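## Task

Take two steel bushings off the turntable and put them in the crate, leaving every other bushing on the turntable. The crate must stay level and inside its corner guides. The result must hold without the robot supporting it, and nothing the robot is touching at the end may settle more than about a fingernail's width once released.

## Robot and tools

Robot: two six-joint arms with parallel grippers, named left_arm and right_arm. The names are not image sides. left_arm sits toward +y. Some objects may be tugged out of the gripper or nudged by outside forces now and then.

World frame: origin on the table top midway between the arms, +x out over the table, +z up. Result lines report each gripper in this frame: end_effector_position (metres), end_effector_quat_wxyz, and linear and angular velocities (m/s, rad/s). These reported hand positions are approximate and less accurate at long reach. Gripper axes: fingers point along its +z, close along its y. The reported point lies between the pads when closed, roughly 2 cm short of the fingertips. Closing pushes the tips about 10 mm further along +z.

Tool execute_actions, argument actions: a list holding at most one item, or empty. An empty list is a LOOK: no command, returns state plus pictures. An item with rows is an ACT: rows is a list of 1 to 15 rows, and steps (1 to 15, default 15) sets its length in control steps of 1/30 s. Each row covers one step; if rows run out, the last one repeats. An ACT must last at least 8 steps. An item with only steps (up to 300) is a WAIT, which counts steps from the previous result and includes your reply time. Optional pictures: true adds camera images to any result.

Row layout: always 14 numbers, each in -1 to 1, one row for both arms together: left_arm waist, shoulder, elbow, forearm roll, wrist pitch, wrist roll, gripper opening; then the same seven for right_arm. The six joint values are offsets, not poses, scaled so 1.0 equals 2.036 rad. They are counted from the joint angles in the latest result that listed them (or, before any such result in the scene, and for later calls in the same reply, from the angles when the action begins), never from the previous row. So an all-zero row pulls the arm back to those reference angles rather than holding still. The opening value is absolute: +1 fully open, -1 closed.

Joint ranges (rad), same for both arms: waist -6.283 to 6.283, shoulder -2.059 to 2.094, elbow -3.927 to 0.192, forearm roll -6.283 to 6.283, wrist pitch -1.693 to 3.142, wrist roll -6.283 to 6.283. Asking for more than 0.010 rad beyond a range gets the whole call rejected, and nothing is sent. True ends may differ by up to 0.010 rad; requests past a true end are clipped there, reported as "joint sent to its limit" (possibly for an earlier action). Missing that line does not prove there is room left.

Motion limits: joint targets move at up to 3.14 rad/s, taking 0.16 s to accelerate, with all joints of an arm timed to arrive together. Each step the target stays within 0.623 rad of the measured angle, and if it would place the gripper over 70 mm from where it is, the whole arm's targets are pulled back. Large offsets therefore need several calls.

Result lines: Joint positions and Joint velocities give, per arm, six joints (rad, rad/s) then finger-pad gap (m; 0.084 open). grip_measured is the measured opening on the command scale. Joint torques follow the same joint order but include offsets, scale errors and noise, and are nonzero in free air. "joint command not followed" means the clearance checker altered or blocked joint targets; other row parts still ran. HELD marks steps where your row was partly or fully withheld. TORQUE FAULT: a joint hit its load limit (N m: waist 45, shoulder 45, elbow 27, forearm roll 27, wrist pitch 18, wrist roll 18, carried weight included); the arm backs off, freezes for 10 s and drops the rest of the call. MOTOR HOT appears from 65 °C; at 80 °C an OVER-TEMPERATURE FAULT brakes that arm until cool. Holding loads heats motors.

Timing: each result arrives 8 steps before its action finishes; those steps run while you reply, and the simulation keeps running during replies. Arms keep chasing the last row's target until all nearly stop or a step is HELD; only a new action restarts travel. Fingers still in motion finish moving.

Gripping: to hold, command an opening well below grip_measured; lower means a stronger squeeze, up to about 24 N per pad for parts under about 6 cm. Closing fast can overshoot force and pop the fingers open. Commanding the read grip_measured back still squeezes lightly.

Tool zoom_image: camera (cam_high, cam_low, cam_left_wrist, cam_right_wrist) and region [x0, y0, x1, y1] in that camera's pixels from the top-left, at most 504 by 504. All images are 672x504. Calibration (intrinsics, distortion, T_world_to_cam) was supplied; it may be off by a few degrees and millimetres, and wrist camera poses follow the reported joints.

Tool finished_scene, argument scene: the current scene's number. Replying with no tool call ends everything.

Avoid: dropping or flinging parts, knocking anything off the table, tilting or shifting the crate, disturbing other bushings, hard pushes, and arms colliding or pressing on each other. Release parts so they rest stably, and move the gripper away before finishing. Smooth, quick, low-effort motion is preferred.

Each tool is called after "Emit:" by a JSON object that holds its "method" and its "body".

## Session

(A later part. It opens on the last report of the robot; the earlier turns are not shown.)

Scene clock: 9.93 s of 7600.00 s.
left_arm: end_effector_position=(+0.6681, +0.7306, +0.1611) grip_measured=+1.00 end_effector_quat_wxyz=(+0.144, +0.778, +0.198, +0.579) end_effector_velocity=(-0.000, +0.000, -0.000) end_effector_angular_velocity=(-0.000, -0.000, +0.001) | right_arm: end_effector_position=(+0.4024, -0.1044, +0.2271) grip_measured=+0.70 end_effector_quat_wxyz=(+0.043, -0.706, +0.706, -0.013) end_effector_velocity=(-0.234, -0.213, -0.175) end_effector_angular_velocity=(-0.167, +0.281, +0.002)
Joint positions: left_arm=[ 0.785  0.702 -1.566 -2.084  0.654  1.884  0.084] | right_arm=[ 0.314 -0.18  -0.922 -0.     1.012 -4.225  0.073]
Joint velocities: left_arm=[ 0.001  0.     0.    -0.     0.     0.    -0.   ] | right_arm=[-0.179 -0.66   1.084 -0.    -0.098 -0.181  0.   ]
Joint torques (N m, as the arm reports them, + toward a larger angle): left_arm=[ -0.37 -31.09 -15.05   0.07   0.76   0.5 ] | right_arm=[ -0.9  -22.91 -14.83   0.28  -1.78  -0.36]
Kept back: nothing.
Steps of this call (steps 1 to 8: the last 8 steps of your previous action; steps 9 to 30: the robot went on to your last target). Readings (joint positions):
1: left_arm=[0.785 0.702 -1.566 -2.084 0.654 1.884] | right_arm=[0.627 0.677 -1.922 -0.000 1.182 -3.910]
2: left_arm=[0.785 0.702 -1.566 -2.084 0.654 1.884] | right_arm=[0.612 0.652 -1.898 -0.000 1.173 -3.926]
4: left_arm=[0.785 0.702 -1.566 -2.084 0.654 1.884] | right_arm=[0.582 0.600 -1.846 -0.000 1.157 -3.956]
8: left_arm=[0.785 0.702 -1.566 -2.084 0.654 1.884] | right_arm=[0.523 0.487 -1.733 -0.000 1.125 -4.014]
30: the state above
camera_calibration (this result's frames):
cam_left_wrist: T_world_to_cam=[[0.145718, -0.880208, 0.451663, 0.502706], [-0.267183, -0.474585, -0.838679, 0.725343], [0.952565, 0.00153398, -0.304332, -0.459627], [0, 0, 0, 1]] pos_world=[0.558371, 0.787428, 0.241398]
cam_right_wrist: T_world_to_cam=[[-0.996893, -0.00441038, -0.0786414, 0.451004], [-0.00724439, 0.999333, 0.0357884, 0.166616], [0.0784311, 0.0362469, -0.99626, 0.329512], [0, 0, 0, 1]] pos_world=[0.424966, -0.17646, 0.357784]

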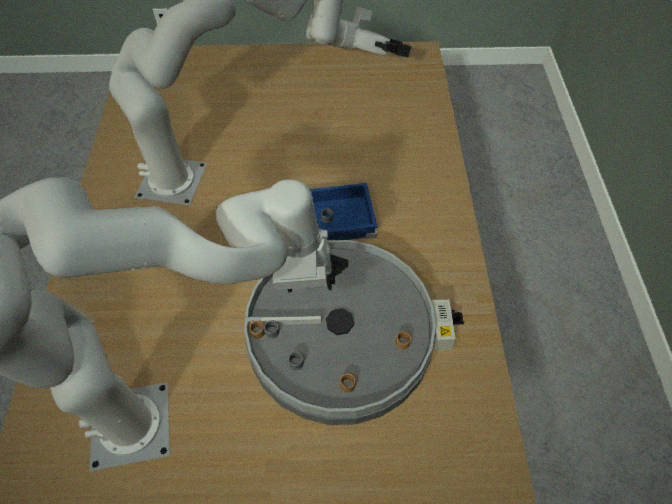

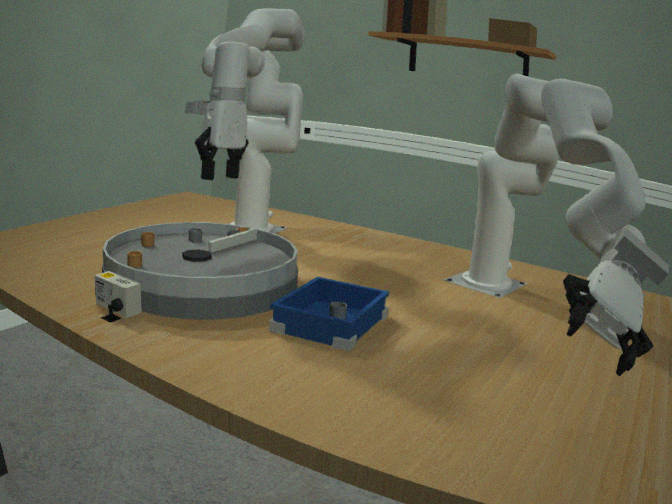

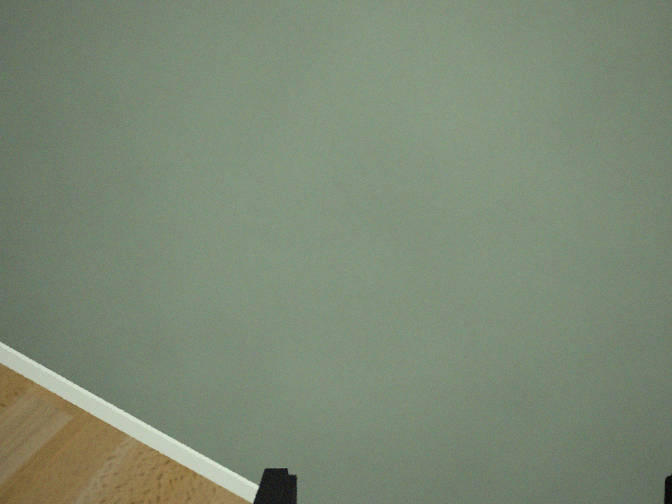

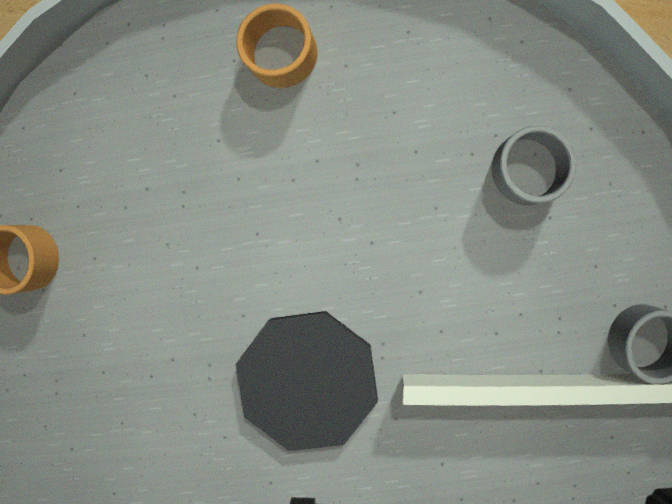

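Emit:
{"method": "execute_actions", "body": {"actions": [{"rows":[[0,0,0,0,0,0,1,-0.029,0.0123,0.2097,0,-0.178,-0.029,0.8]],"steps":15}]}}

Emit:
{"method": "execute_actions", "body": {"actions": [{"steps":8}], "pictures": true}}

Scene clock: 10.47 s of 7600.00 s.
left_arm: end_effector_position=(+0.6681, +0.7306, +0.1611) grip_measured=+1.00 end_effector_quat_wxyz=(+0.144, +0.778, +0.198, +0.579) end_effector_velocity=(+0.000, -0.001, -0.000) end_effector_angular_velocity=(+0.001, +0.001, -0.001) | right_arm: end_effector_position=(+0.3382, -0.1604, +0.1205) grip_measured=+0.79 end_effector_quat_wxyz=(-0.001, -0.707, +0.707, +0.000) end_effector_velocity=(-0.037, -0.031, -0.376) end_effector_angular_velocity=(-0.052, +0.116, -0.001)
Joint positions: left_arm=[ 0.785  0.702 -1.566 -2.084  0.654  1.884  0.084] | right_arm=[ 0.26  -0.244 -0.553 -0.     0.798 -4.28   0.076]
Joint velocities: left_arm=[-0.001  0.     0.     0.001 -0.001  0.    -0.   ] | right_arm=[-0.037  0.756  0.513  0.001 -1.141 -0.036  0.003]
Joint torques (N m, as the arm reports them, + toward a larger angle): left_arm=[ -0.36 -31.39 -15.08   0.4    0.76   0.6 ] | right_arm=[  0.06 -23.5  -15.53   0.56  -1.98  -0.03]
Steps of this call (steps 1 to 9: the robot went on to your last target; steps 10 to 16: the first 7 steps of this action). Readings (joint positions):
10: left_arm=[0.785 0.702 -1.566 -2.084 0.654 1.884] | right_arm=[0.267 -0.352 -0.636 -0.000 0.986 -4.272]
11: left_arm=[0.785 0.702 -1.566 -2.084 0.654 1.884] | right_arm=[0.265 -0.353 -0.628 -0.000 0.977 -4.274]
13: left_arm=[0.785 0.702 -1.566 -2.084 0.654 1.884] | right_arm=[0.263 -0.324 -0.606 -0.000 0.918 -4.276]
16: the state above

Scene clock: 10.73 s of 7600.00 s.
left_arm: end_effector_position=(+0.6681, +0.7306, +0.1611) grip_measured=+1.00 end_effector_quat_wxyz=(+0.144, +0.778, +0.198, +0.579) end_effector_velocity=(+0.000, -0.000, +0.000) end_effector_angular_velocity=(+0.000, +0.000, -0.000) | right_arm: end_effector_position=(+0.3357, -0.1633, +0.0814) grip_measured=+0.80 end_effector_quat_wxyz=(+0.000, -0.707, +0.707, -0.000) end_effector_velocity=(+0.011, +0.003, -0.010) end_effector_angular_velocity=(+0.020, -0.045, -0.002)
Joint positions: left_arm=[ 0.785  0.702 -1.566 -2.084  0.654  1.884  0.084] | right_arm=[ 0.255 -0.159 -0.499 -0.     0.658 -4.284  0.077]
Joint velocities: left_arm=[-0. -0. -0.  0. -0. -0.  0.] | right_arm=[-0.004  0.036  0.015 -0.    -0.1   -0.002  0.   ]
Joint torques (N m, as the arm reports them, + toward a larger angle): left_arm=[ -0.28 -31.46 -15.2    0.33   0.8    0.47] | right_arm=[ -1.4  -20.5  -12.3    0.31  -1.41  -0.21]
Kept back: nothing.
Steps of this call (steps 1 to 8: the last 8 steps of your previous action). Readings (joint positions):
1: left_arm=[0.785 0.702 -1.566 -2.084 0.654 1.884] | right_arm=[0.259 -0.220 -0.537 -0.000 0.762 -4.281]
2: left_arm=[0.785 0.702 -1.566 -2.084 0.654 1.884] | right_arm=[0.258 -0.200 -0.524 -0.000 0.731 -4.282]
4: left_arm=[0.785 0.702 -1.566 -2.084 0.654 1.884] | right_arm=[0.256 -0.174 -0.507 -0.000 0.689 -4.283]
8: the state above
camera_calibration (this result's frames):
cam_left_wrist: T_world_to_cam=[[0.145718, -0.880209, 0.451663, 0.502706], [-0.267182, -0.474585, -0.838679, 0.725343], [0.952565, 0.00153395, -0.304332, -0.459627], [0, 0, 0, 1]] pos_world=[0.558371, 0.787428, 0.241398]
cam_right_wrist: T_world_to_cam=[[-0.999981, -0.00618392, 0.000390194, 0.367071], [-0.00618593, 0.999966, -0.00539469, 0.233249], [-0.00035682, -0.005397, -0.999985, 0.211694], [0, 0, 0, 1]] pos_world=[0.368583, -0.229828, 0.212806]

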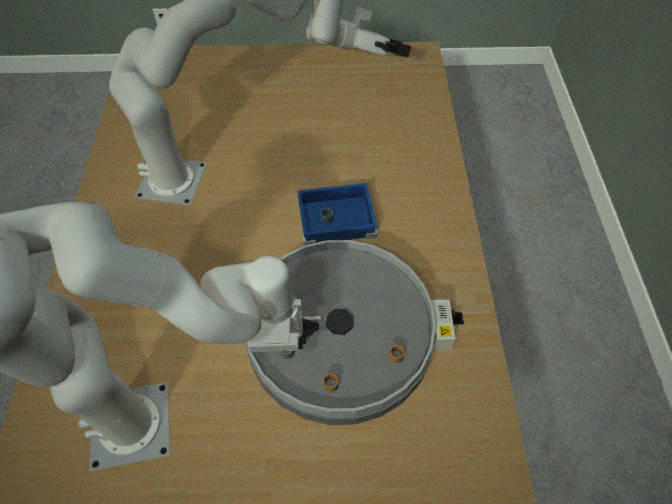

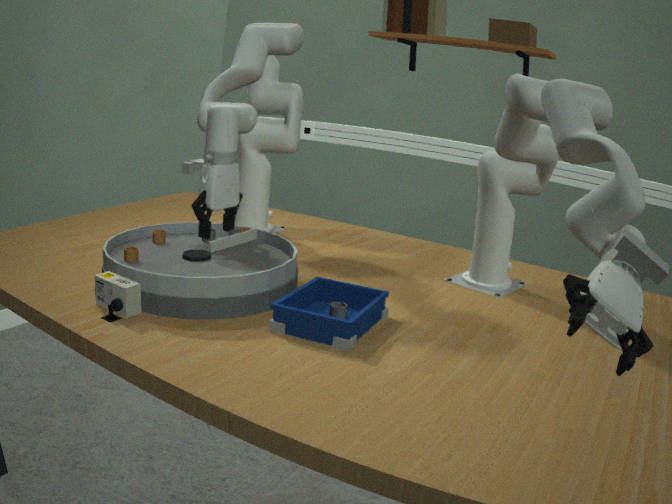

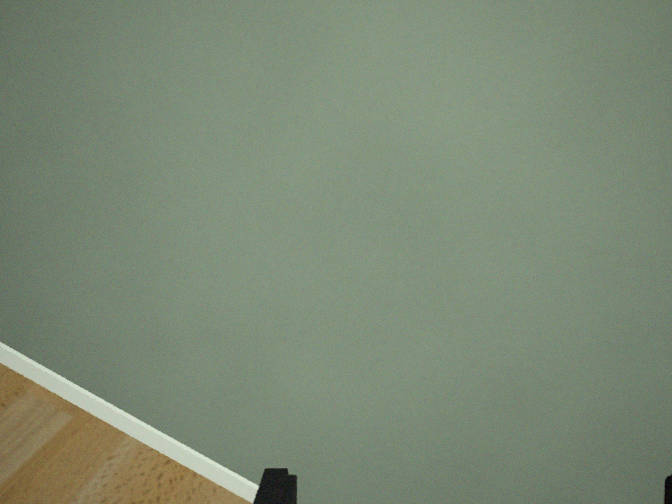

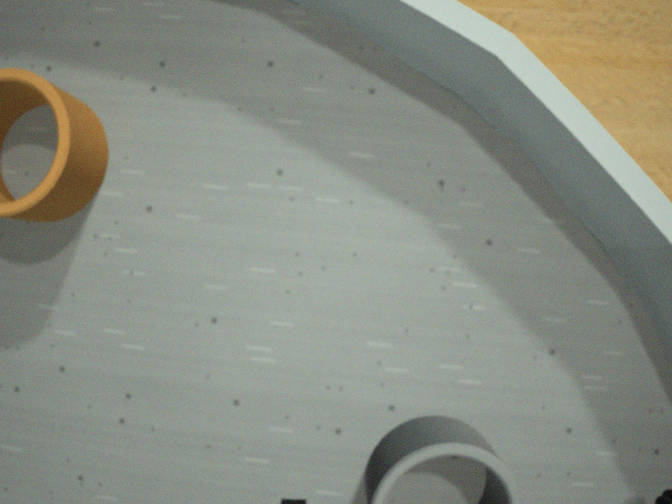

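Emit:
{"method": "execute_actions", "body": {"actions": [{"rows":[[0,0,0,0,0,0,1,0,0,0,0,0,0,0.2],[0,0,0,0,0,0,1,0,0,0,0,0,0,-0.1],[0,0,0,0,0,0,1,0,0,0,0,0,0,-0.4],[0,0,0,0,0,0,1,0,0,0,0,0,0,-0.8]],"steps":15}], "pictures": true}}

Scene clock: 11.27 s of 7600.00 s.
left_arm: end_effector_position=(+0.6681, +0.7306, +0.1611) grip_measured=+1.00 end_effector_quat_wxyz=(+0.144, +0.778, +0.198, +0.579) end_effector_velocity=(-0.000, +0.001, -0.000) end_effector_angular_velocity=(-0.001, +0.000, +0.002) | right_arm: end_effector_position=(+0.3358, -0.1632, +0.0812) grip_measured=-0.29 end_effector_quat_wxyz=(+0.001, -0.707, +0.707, -0.000) end_effector_velocity=(+0.002, +0.002, +0.007) end_effector_angular_velocity=(+0.003, -0.005, +0.001)
Joint positions: left_arm=[ 0.785  0.702 -1.566 -2.084  0.654  1.884  0.084] | right_arm=[ 0.255 -0.159 -0.499 -0.     0.656 -4.284  0.031]
Joint velocities: left_arm=[ 0.001  0.    -0.    -0.001 -0.001  0.     0.   ] | right_arm=[ 0.002 -0.012 -0.01   0.001  0.017  0.001 -0.014]
Joint torques (N m, as the arm reports them, + toward a larger angle): left_arm=[ -0.46 -31.52 -15.09   0.3    0.77   0.41] | right_arm=[ -0.94 -20.38 -11.88   0.78  -1.82  -0.03]
Steps of this call (steps 1 to 9: the robot went on to your last target; steps 10 to 16: the first 7 steps of this action). Readings (joint positions):
10: left_arm=[0.785 0.702 -1.566 -2.084 0.654 1.884] | right_arm=[0.255 -0.155 -0.496 -0.000 0.650 -4.284]
11: left_arm=[0.785 0.702 -1.566 -2.084 0.654 1.884] | right_arm=[0.255 -0.156 -0.496 -0.000 0.651 -4.284]
13: left_arm=[0.785 0.702 -1.566 -2.084 0.654 1.884] | right_arm=[0.255 -0.157 -0.497 -0.000 0.654 -4.284]
16: the state above
camera_calibration (this result's frames):
cam_left_wrist: T_world_to_cam=[[0.145718, -0.880208, 0.451663, 0.502706], [-0.267182, -0.474585, -0.838679, 0.725344], [0.952565, 0.00153399, -0.304332, -0.459627], [0, 0, 0, 1]] pos_world=[0.558371, 0.787428, 0.241398]
cam_right_wrist: T_world_to_cam=[[-0.999981, -0.0061808, -0.0002245, 0.367248], [-0.00617958, 0.999968, -0.00511022, 0.233181], [0.000256078, -0.00510873, -0.999987, 0.211331], [0, 0, 0, 1]] pos_world=[0.368627, -0.229824, 0.212603]

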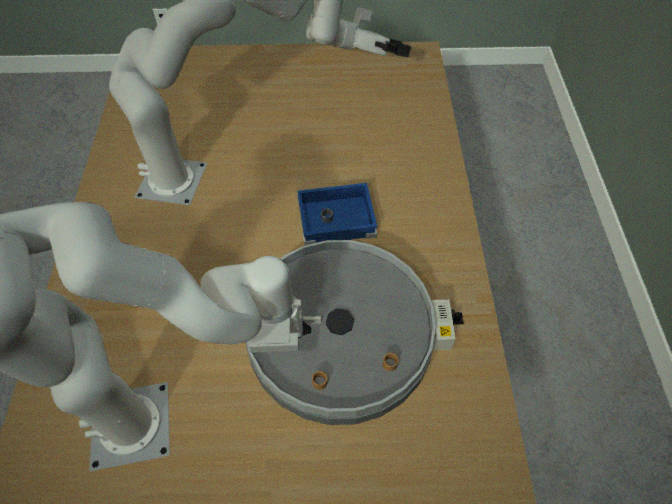

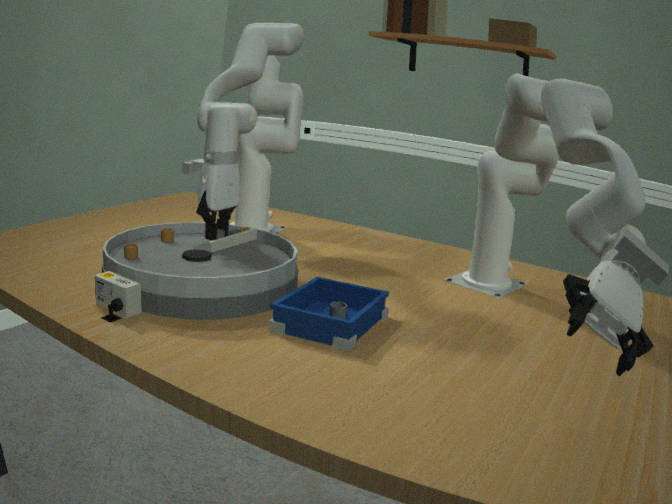

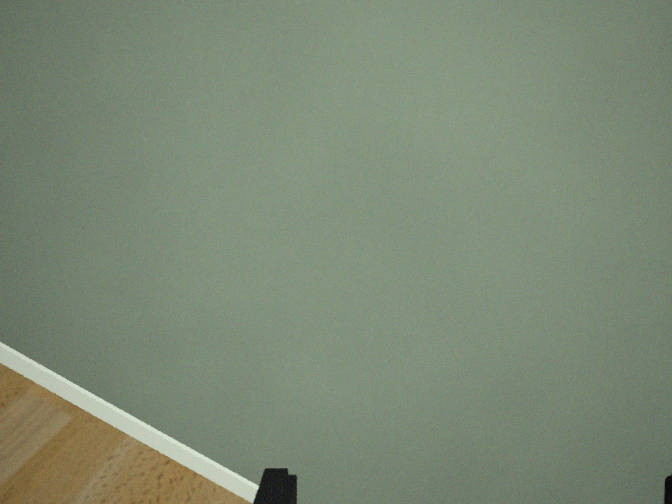

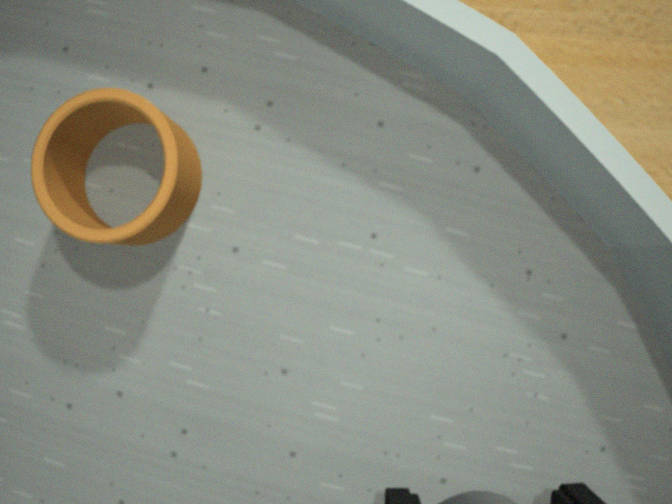

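Emit:
{"method": "execute_actions", "body": {"actions": [{"rows":[[0,0,0,0,0,0,1,0,-0.09,-0.07,0,0.16,0,-0.8],[0,0,0,0,0,0,1,0,-0.09,-0.07,0,0.16,0,-0.8],[0,0,0,0,0,0,1,0,-0.09,-0.07,0,0.16,0,-0.8],[0,0,0,0,0,0,1,0,-0.09,-0.07,0,0.16,0,-0.8],[0,0,0,0,0,0,1,0,-0.09,-0.07,0,0.16,0,-0.8],[0,0,0,0,0,0,1,0,-0.09,-0.07,0,0.16,0,-0.8],[0,0,0,0,0,0,1,0,-0.09,-0.07,0,0.16,0,-0.8],[0,0,0,0,0,0,1,0,-0.09,-0.07,0,0.16,0,-0.8],[0,0,0,0,0,0,1,0.07,0.13,-0.35,0,0.22,0.07,-0.8],[0,0,0,0,0,0,1,0.07,0.13,-0.35,0,0.22,0.07,-0.8],[0,0,0,0,0,0,1,0.07,0.13,-0.35,0,0.22,0.07,-0.8],[0,0,0,0,0,0,1,0.07,0.13,-0.35,0,0.22,0.07,-0.8],[0,0,0,0,0,0,1,0.07,0.13,-0.35,0,0.22,0.07,-0.8],[0,0,0,0,0,0,1,0.07,0.13,-0.35,0,0.22,0.07,-0.8],[0,0,0,0,0,0,1,0.19,0.525,-0.846,0,0.322,0.19,-0.8]],"steps":15}]}}

Emit:
{"method": "execute_actions", "body": {"actions": [{"steps":46}], "pictures": true}}

Scene clock: 12.33 s of 7600.00 s.
left_arm: end_effector_position=(+0.6681, +0.7306, +0.1611) grip_measured=+1.00 end_effector_quat_wxyz=(+0.144, +0.778, +0.198, +0.579) end_effector_velocity=(-0.000, +0.000, -0.001) end_effector_angular_velocity=(-0.000, +0.001, +0.001) | right_arm: end_effector_position=(+0.3427, -0.1601, +0.1363) grip_measured=-0.29 end_effector_quat_wxyz=(+0.002, -0.707, +0.707, -0.001) end_effector_velocity=(+0.048, +0.022, +0.385) end_effector_angular_velocity=(+0.063, -0.141, +0.003)
Joint positions: left_arm=[ 0.785  0.702 -1.566 -2.084  0.654  1.884  0.084] | right_arm=[ 0.255 -0.266 -0.583 -0.     0.844 -4.284  0.031]
Joint velocities: left_arm=[-0.     0.001 -0.    -0.    -0.001  0.     0.   ] | right_arm=[ 0.002 -0.687 -0.574 -0.001  1.107 -0.     0.   ]
Joint torques (N m, as the arm reports them, + toward a larger angle): left_arm=[ -0.28 -31.03 -14.99   0.38   0.69   0.4 ] | right_arm=[ -0.63 -13.96 -10.15   0.57  -1.53  -0.43]
Steps of this call (steps 1 to 8: the last 8 steps of your previous action; steps 9 to 15: the robot went on to your last target; steps 16 to 25: nothing new was sent; steps 26 to 32: the first 7 steps of this action). Readings (joint positions):
26: left_arm=[0.785 0.702 -1.566 -2.084 0.654 1.884] | right_arm=[0.255 -0.160 -0.499 -0.000 0.659 -4.284]
27: left_arm=[0.785 0.702 -1.566 -2.084 0.654 1.884] | right_arm=[0.255 -0.163 -0.501 -0.000 0.667 -4.284]
29: left_arm=[0.785 0.702 -1.566 -2.084 0.654 1.884] | right_arm=[0.255 -0.192 -0.522 -0.000 0.725 -4.284]
32: the state above

Scene clock: 13.87 s of 7600.00 s.
left_arm: end_effector_position=(+0.6681, +0.7306, +0.1611) grip_measured=+1.00 end_effector_quat_wxyz=(+0.144, +0.778, +0.198, +0.579) end_effector_velocity=(+0.000, -0.001, -0.001) end_effector_angular_velocity=(+0.000, +0.001, -0.001) | right_arm: end_effector_position=(+0.4825, +0.1862, +0.1347) grip_measured=-0.29 end_effector_quat_wxyz=(-0.001, -0.707, +0.707, -0.000) end_effector_velocity=(+0.002, +0.008, +0.003) end_effector_angular_velocity=(+0.012, -0.011, +0.000)
Joint positions: left_arm=[ 0.785  0.702 -1.566 -2.084  0.654  1.884  0.084] | right_arm=[ 0.641  0.907 -2.217 -0.     1.311 -3.898  0.031]
Joint velocities: left_arm=[-0.001  0.     0.     0.001 -0.001 -0.    -0.   ] | right_arm=[ 0.005  0.021 -0.042  0.     0.005  0.005  0.   ]
Joint torques (N m, as the arm reports them, + toward a larger angle): left_arm=[ -0.39 -31.32 -15.11   0.2    0.87   0.5 ] | right_arm=[ -0.7  -50.85 -15.22   0.27  -1.74  -0.14]
Kept back: nothing.
Steps of this call (steps 1 to 8: the last 8 steps of your previous action; steps 9 to 46: the robot went on to your last target). Readings (joint positions):
1: left_arm=[0.785 0.702 -1.566 -2.084 0.654 1.884] | right_arm=[0.255 -0.287 -0.601 -0.000 0.879 -4.284]
2: left_arm=[0.785 0.702 -1.566 -2.084 0.654 1.884] | right_arm=[0.256 -0.304 -0.615 -0.000 0.908 -4.284]
4: left_arm=[0.785 0.702 -1.566 -2.084 0.654 1.884] | right_arm=[0.264 -0.305 -0.658 -0.000 0.945 -4.274]
8: left_arm=[0.785 0.702 -1.566 -2.084 0.654 1.884] | right_arm=[0.306 -0.174 -0.829 -0.000 0.992 -4.234]
46: the state above
camera_calibration (this result's frames):
cam_left_wrist: T_world_to_cam=[[0.145718, -0.880209, 0.451663, 0.502706], [-0.267182, -0.474585, -0.838679, 0.725343], [0.952565, 0.00153395, -0.304331, -0.459627], [0, 0, 0, 1]] pos_world=[0.558371, 0.787428, 0.241398]
cam_right_wrist: T_world_to_cam=[[-0.999983, -0.00538403, 0.00217898, 0.515622], [-0.00539973, 0.999959, -0.00726493, -0.115166], [-0.00213977, -0.00727657, -0.999971, 0.268135], [0, 0, 0, 1]] pos_world=[0.515565, 0.119888, 0.266167]

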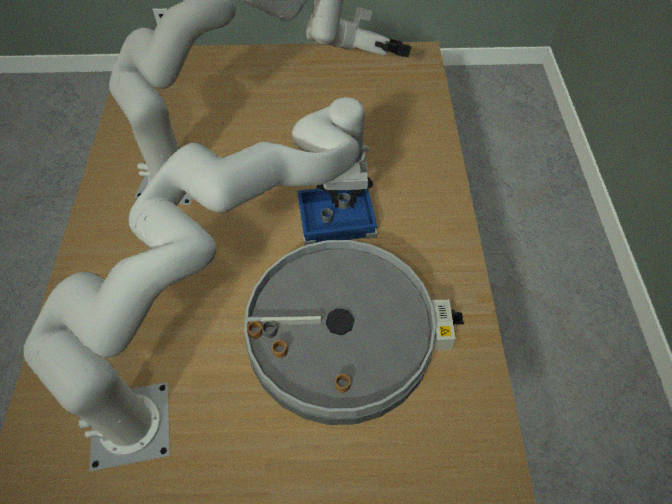

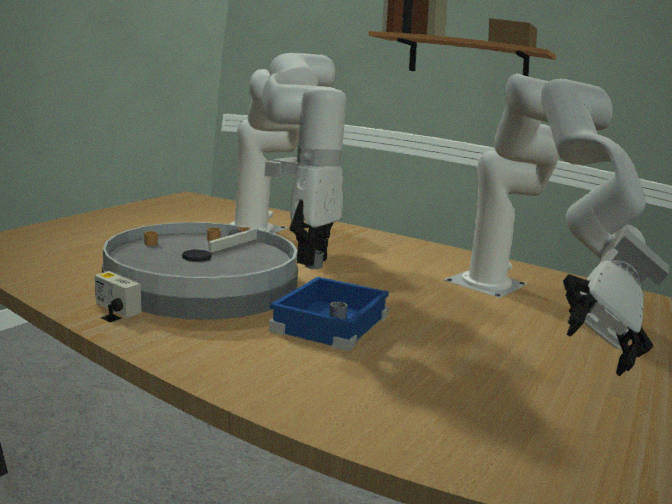

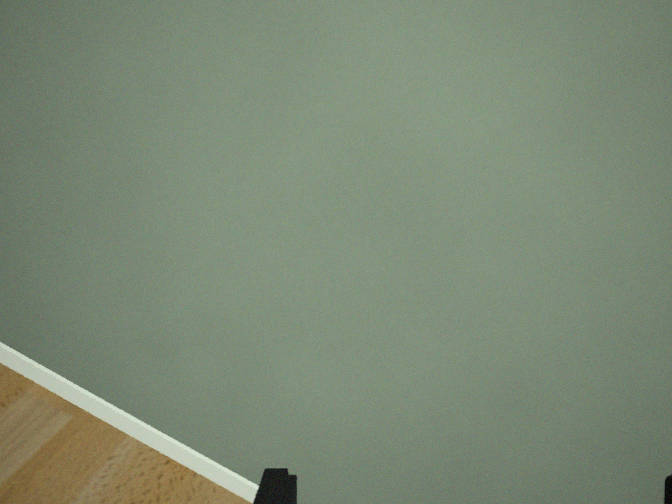

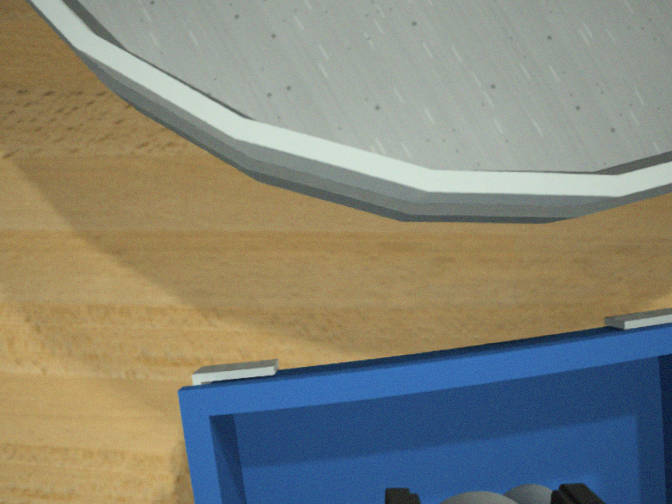

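Emit:
{"method": "execute_actions", "body": {"actions": [{"rows":[[0,0,0,0,0,0,1,0,0.02,-0.002,0,-0.02,0,-0.8],[0,0,0,0,0,0,1,0,0.035,-0.002,0,-0.034,0,-0.8],[0,0,0,0,0,0,1,0,0.05,-0.002,0,-0.049,0,-0.8],[0,0,0,0,0,0,1,0,0.06,-0.002,0,-0.059,0,-0.8],[0,0,0,0,0,0,1,0,0.065,-0.002,0,-0.064,0,-0.8],[0,0,0,0,0,0,1,0,0.068,-0.002,0,-0.067,0,-0.8],[0,0,0,0,0,0,1,0,0.07,-0.002,0,-0.069,0,-0.8],[0,0,0,0,0,0,1,0,0.072,-0.002,0,-0.071,0,-0.8],[0,0,0,0,0,0,1,0,0.074,-0.002,0,-0.073,0,-0.8],[0,0,0,0,0,0,1,0,0.076,-0.002,0,-0.075,0,-0.8],[0,0,0,0,0,0,1,0,0.0776,-0.002,0,-0.076,0,-0.8]],"steps":15}]}}

Emit:
{"method": "execute_actions", "body": {"actions": [{"steps":14}]}}

Emit:
{"method": "execute_actions", "body": {"actions": [{"rows":[[0,0,0,0,0,0,1,0,0,0,0,0,0,-0.3],[0,0,0,0,0,0,1,0,0,0,0,0,0,0.05],[0,0,0,0,0,0,1,0,0,0,0,0,0,0.05],[0,0,0,0,0,0,1,0,0,0,0,0,0,0.05],[0,0,0,0,0,0,1,0,0,0,0,0,0,0.05],[0,0,0,0,0,0,1,0,0,0,0,0,0,0.05],[0,0,0,0,0,0,1,0,0,0,0,0,0,0.05],[0,0,0,0,0,0,1,0,-0.03,0,0,0.03,0,0.05],[0,0,0,0,0,0,1,0,-0.07,0,0,0.07,0,0.05]],"steps":15}]}}

Emit:
{"method": "execute_actions", "body": {"actions": [{"steps":16}], "pictures": true}}

Scene clock: 15.83 s of 7600.00 s.
left_arm: end_effector_position=(+0.6681, +0.7306, +0.1611) grip_measured=+1.00 end_effector_quat_wxyz=(+0.144, +0.778, +0.198, +0.579) end_effector_velocity=(+0.000, -0.000, -0.000) end_effector_angular_velocity=(-0.000, +0.000, -0.001) | right_arm: end_effector_position=(+0.4883, +0.1926, +0.0845) grip_measured=-0.29 end_effector_quat_wxyz=(+0.000, -0.707, +0.707, -0.000) end_effector_velocity=(-0.012, -0.014, -0.414) end_effector_angular_velocity=(-0.157, +0.150, +0.000)
Joint positions: left_arm=[ 0.785  0.702 -1.566 -2.084  0.654  1.884  0.084] | right_arm=[ 0.641  0.992 -2.221 -0.     1.229 -3.898  0.031]
Joint velocities: left_arm=[-0.     0.     0.     0.     0.001 -0.    -0.   ] | right_arm=[-0.001  0.589  0.099  0.001 -0.47  -0.002 -0.   ]
Joint torques (N m, as the arm reports them, + toward a larger angle): left_arm=[ -0.52 -31.28 -15.07   0.24   0.79   0.45] | right_arm=[ -1.01 -57.43 -15.93   0.46  -1.69  -0.09]
Steps of this call (steps 1 to 15: the robot went on to your last target; steps 16 to 52: nothing new was sent; steps 53 to 59: the first 7 steps of this action). Readings (joint positions):
53: left_arm=[0.785 0.702 -1.566 -2.084 0.654 1.884] | right_arm=[0.642 0.910 -2.221 -0.000 1.311 -3.897]
54: left_arm=[0.785 0.702 -1.566 -2.084 0.654 1.884] | right_arm=[0.642 0.914 -2.222 -0.000 1.305 -3.897]
56: left_arm=[0.785 0.702 -1.566 -2.084 0.654 1.884] | right_arm=[0.642 0.934 -2.225 -0.000 1.281 -3.897]
59: the state above

Scene clock: 16.30 s of 7600.00 s.
left_arm: end_effector_position=(+0.6681, +0.7306, +0.1611) grip_measured=+1.00 end_effector_quat_wxyz=(+0.144, +0.778, +0.198, +0.579) end_effector_velocity=(-0.000, +0.000, -0.000) end_effector_angular_velocity=(-0.001, +0.000, +0.002) | right_arm: end_effector_position=(+0.4908, +0.1950, +0.0404) grip_measured=-0.29 end_effector_quat_wxyz=(+0.000, -0.707, +0.707, -0.000) end_effector_velocity=(-0.003, -0.001, -0.011) end_effector_angular_velocity=(-0.009, +0.008, +0.001)
Joint positions: left_arm=[ 0.785  0.702 -1.566 -2.084  0.654  1.884  0.084] | right_arm=[ 0.641  1.064 -2.221 -0.     1.157 -3.898  0.031]
Joint velocities: left_arm=[ 0.001  0.     0.    -0.001 -0.    -0.    -0.   ] | right_arm=[ 0.002  0.013  0.006 -0.    -0.007  0.001  0.   ]
Joint torques (N m, as the arm reports them, + toward a larger angle): left_arm=[ -0.62 -31.22 -15.22   0.19   0.87   0.45] | right_arm=[ -0.77 -52.36 -14.97   0.03  -1.71  -0.31]
Kept back: nothing.
Steps of this call (steps 1 to 8: the last 8 steps of your previous action; steps 9 to 14: the robot went on to your last target). Readings (joint positions):
1: left_arm=[0.785 0.702 -1.566 -2.084 0.654 1.884] | right_arm=[0.641 1.010 -2.217 -0.000 1.214 -3.898]
2: left_arm=[0.785 0.702 -1.566 -2.084 0.654 1.884] | right_arm=[0.641 1.025 -2.215 -0.000 1.202 -3.898]
4: left_arm=[0.785 0.702 -1.566 -2.084 0.654 1.884] | right_arm=[0.641 1.045 -2.215 -0.000 1.183 -3.898]
8: left_arm=[0.785 0.702 -1.566 -2.084 0.654 1.884] | right_arm=[0.641 1.058 -2.221 -0.000 1.163 -3.898]
14: the state above

Scene clock: 16.53 s of 7600.00 s.
left_arm: end_effector_position=(+0.6681, +0.7306, +0.1611) grip_measured=+1.00 end_effector_quat_wxyz=(+0.144, +0.778, +0.198, +0.579) end_effector_velocity=(+0.000, -0.000, +0.000) end_effector_angular_velocity=(+0.000, +0.000, +0.001) | right_arm: end_effector_position=(+0.4910, +0.1953, +0.0409) grip_measured=-0.03 end_effector_quat_wxyz=(+0.001, -0.707, +0.707, -0.000) end_effector_velocity=(+0.000, +0.001, +0.002) end_effector_angular_velocity=(+0.002, -0.002, +0.001)
Joint positions: left_arm=[ 0.785  0.702 -1.566 -2.084  0.654  1.884  0.084] | right_arm=[ 0.641  1.063 -2.222 -0.     1.157 -3.898  0.043]
Joint velocities: left_arm=[-0.001 -0.    -0.    -0.001 -0.001 -0.    -0.   ] | right_arm=[ 0.    -0.002 -0.002 -0.     0.002 -0.001  0.038]
Joint torques (N m, as the arm reports them, + toward a larger angle): left_arm=[ -0.4  -31.52 -15.06   0.33   0.74   0.48] | right_arm=[ -0.57 -51.73 -14.56   0.33  -1.81  -0.4 ]
Steps of this call (steps 1 to 7: the first 7 steps of this action). Readings (joint positions):
1: left_arm=[0.785 0.702 -1.566 -2.084 0.654 1.884] | right_arm=[0.641 1.064 -2.221 -0.000 1.157 -3.898]
2: left_arm=[0.785 0.702 -1.566 -2.084 0.654 1.884] | right_arm=[0.641 1.064 -2.221 -0.000 1.157 -3.898]
4: left_arm=[0.785 0.702 -1.566 -2.084 0.654 1.884] | right_arm=[0.641 1.064 -2.221 -0.000 1.157 -3.898]
7: the state above

Scene clock: 17.07 s of 7600.00 s.
left_arm: end_effector_position=(+0.6681, +0.7306, +0.1611) grip_measured=+1.00 end_effector_quat_wxyz=(+0.144, +0.778, +0.198, +0.579) end_effector_velocity=(-0.000, +0.000, -0.000) end_effector_angular_velocity=(+0.000, +0.001, +0.000) | right_arm: end_effector_position=(+0.4834, +0.1872, +0.1244) grip_measured=+0.04 end_effector_quat_wxyz=(-0.003, -0.707, +0.707, -0.000) end_effector_velocity=(-0.000, -0.001, +0.011) end_effector_angular_velocity=(+0.003, -0.002, -0.000)
Joint positions: left_arm=[ 0.785  0.702 -1.566 -2.084  0.654  1.884  0.084] | right_arm=[ 0.641  0.925 -2.219 -0.     1.299 -3.898  0.046]
Joint velocities: left_arm=[-0.     0.     0.     0.    -0.001  0.     0.   ] | right_arm=[-0.001 -0.015 -0.005 -0.     0.017 -0.001  0.   ]
Joint torques (N m, as the arm reports them, + toward a larger angle): left_arm=[ -0.4  -31.34 -15.07   0.22   0.76   0.44] | right_arm=[ -0.26 -52.94 -15.45  -0.24  -1.5   -0.14]
Kept back: nothing.
Steps of this call (steps 1 to 8: the last 8 steps of your previous action; steps 9 to 16: the robot went on to your last target). Readings (joint positions):
1: left_arm=[0.785 0.702 -1.566 -2.084 0.654 1.884] | right_arm=[0.641 1.063 -2.222 -0.000 1.158 -3.898]
2: left_arm=[0.785 0.702 -1.566 -2.084 0.654 1.884] | right_arm=[0.641 1.058 -2.220 -0.000 1.165 -3.898]
4: left_arm=[0.785 0.702 -1.566 -2.084 0.654 1.884] | right_arm=[0.641 1.030 -2.215 -0.000 1.199 -3.898]
8: left_arm=[0.785 0.702 -1.566 -2.084 0.654 1.884] | right_arm=[0.641 0.949 -2.227 -0.000 1.266 -3.898]
16: the state above
camera_calibration (this result's frames):
cam_left_wrist: T_world_to_cam=[[0.145718, -0.880209, 0.451663, 0.502706], [-0.267182, -0.474585, -0.838679, 0.725344], [0.952565, 0.00153415, -0.304332, -0.459627], [0, 0, 0, 1]] pos_world=[0.558371, 0.787428, 0.241398]
cam_right_wrist: T_world_to_cam=[[-0.999977, -0.00537237, 0.00412113, 0.516335], [-0.00541035, 0.999942, -0.00926114, -0.115973], [-0.00407114, -0.00928322, -0.999949, 0.259172], [0, 0, 0, 1]] pos_world=[0.51675, 0.121146, 0.255957]

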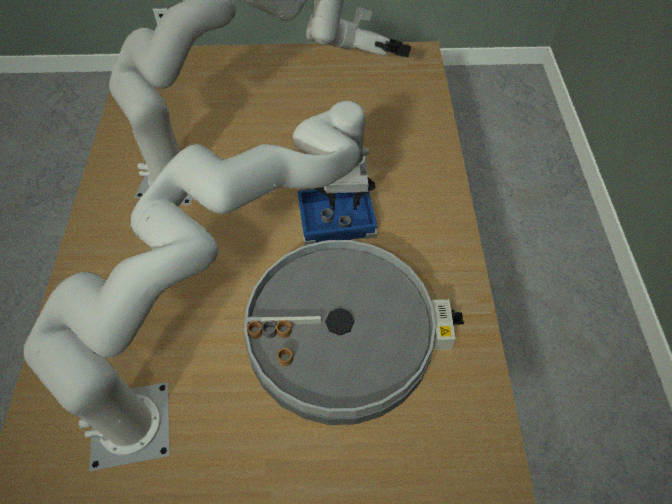

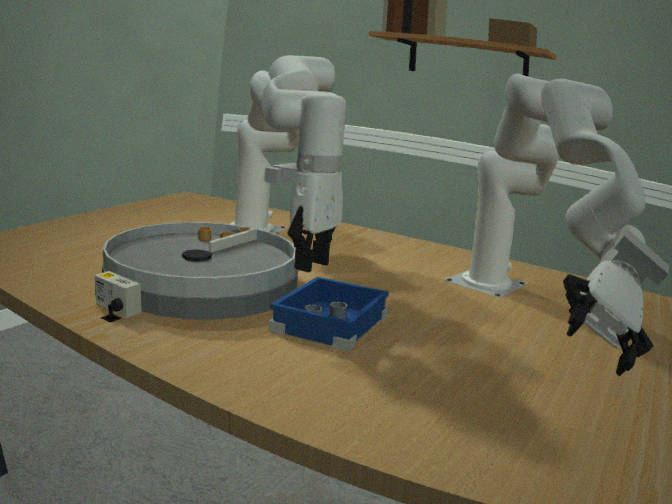

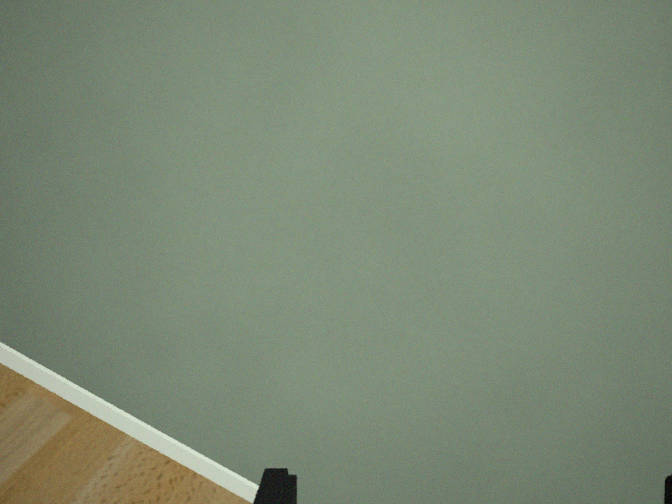

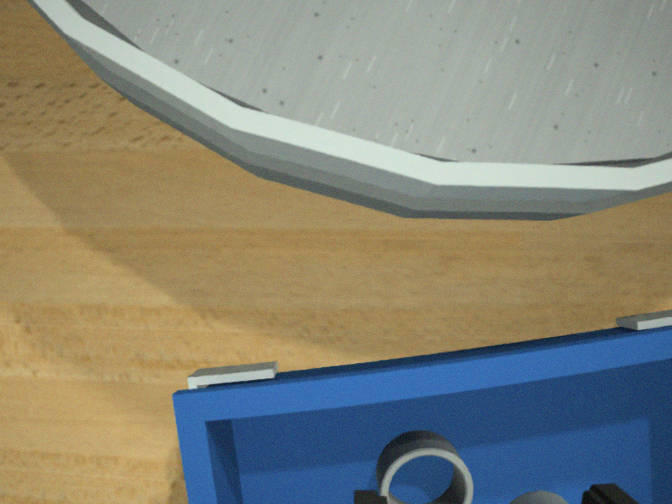

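Emit:
{"method": "finished_scene", "body": {"scene": 2}}

The scene is finished: the task was done.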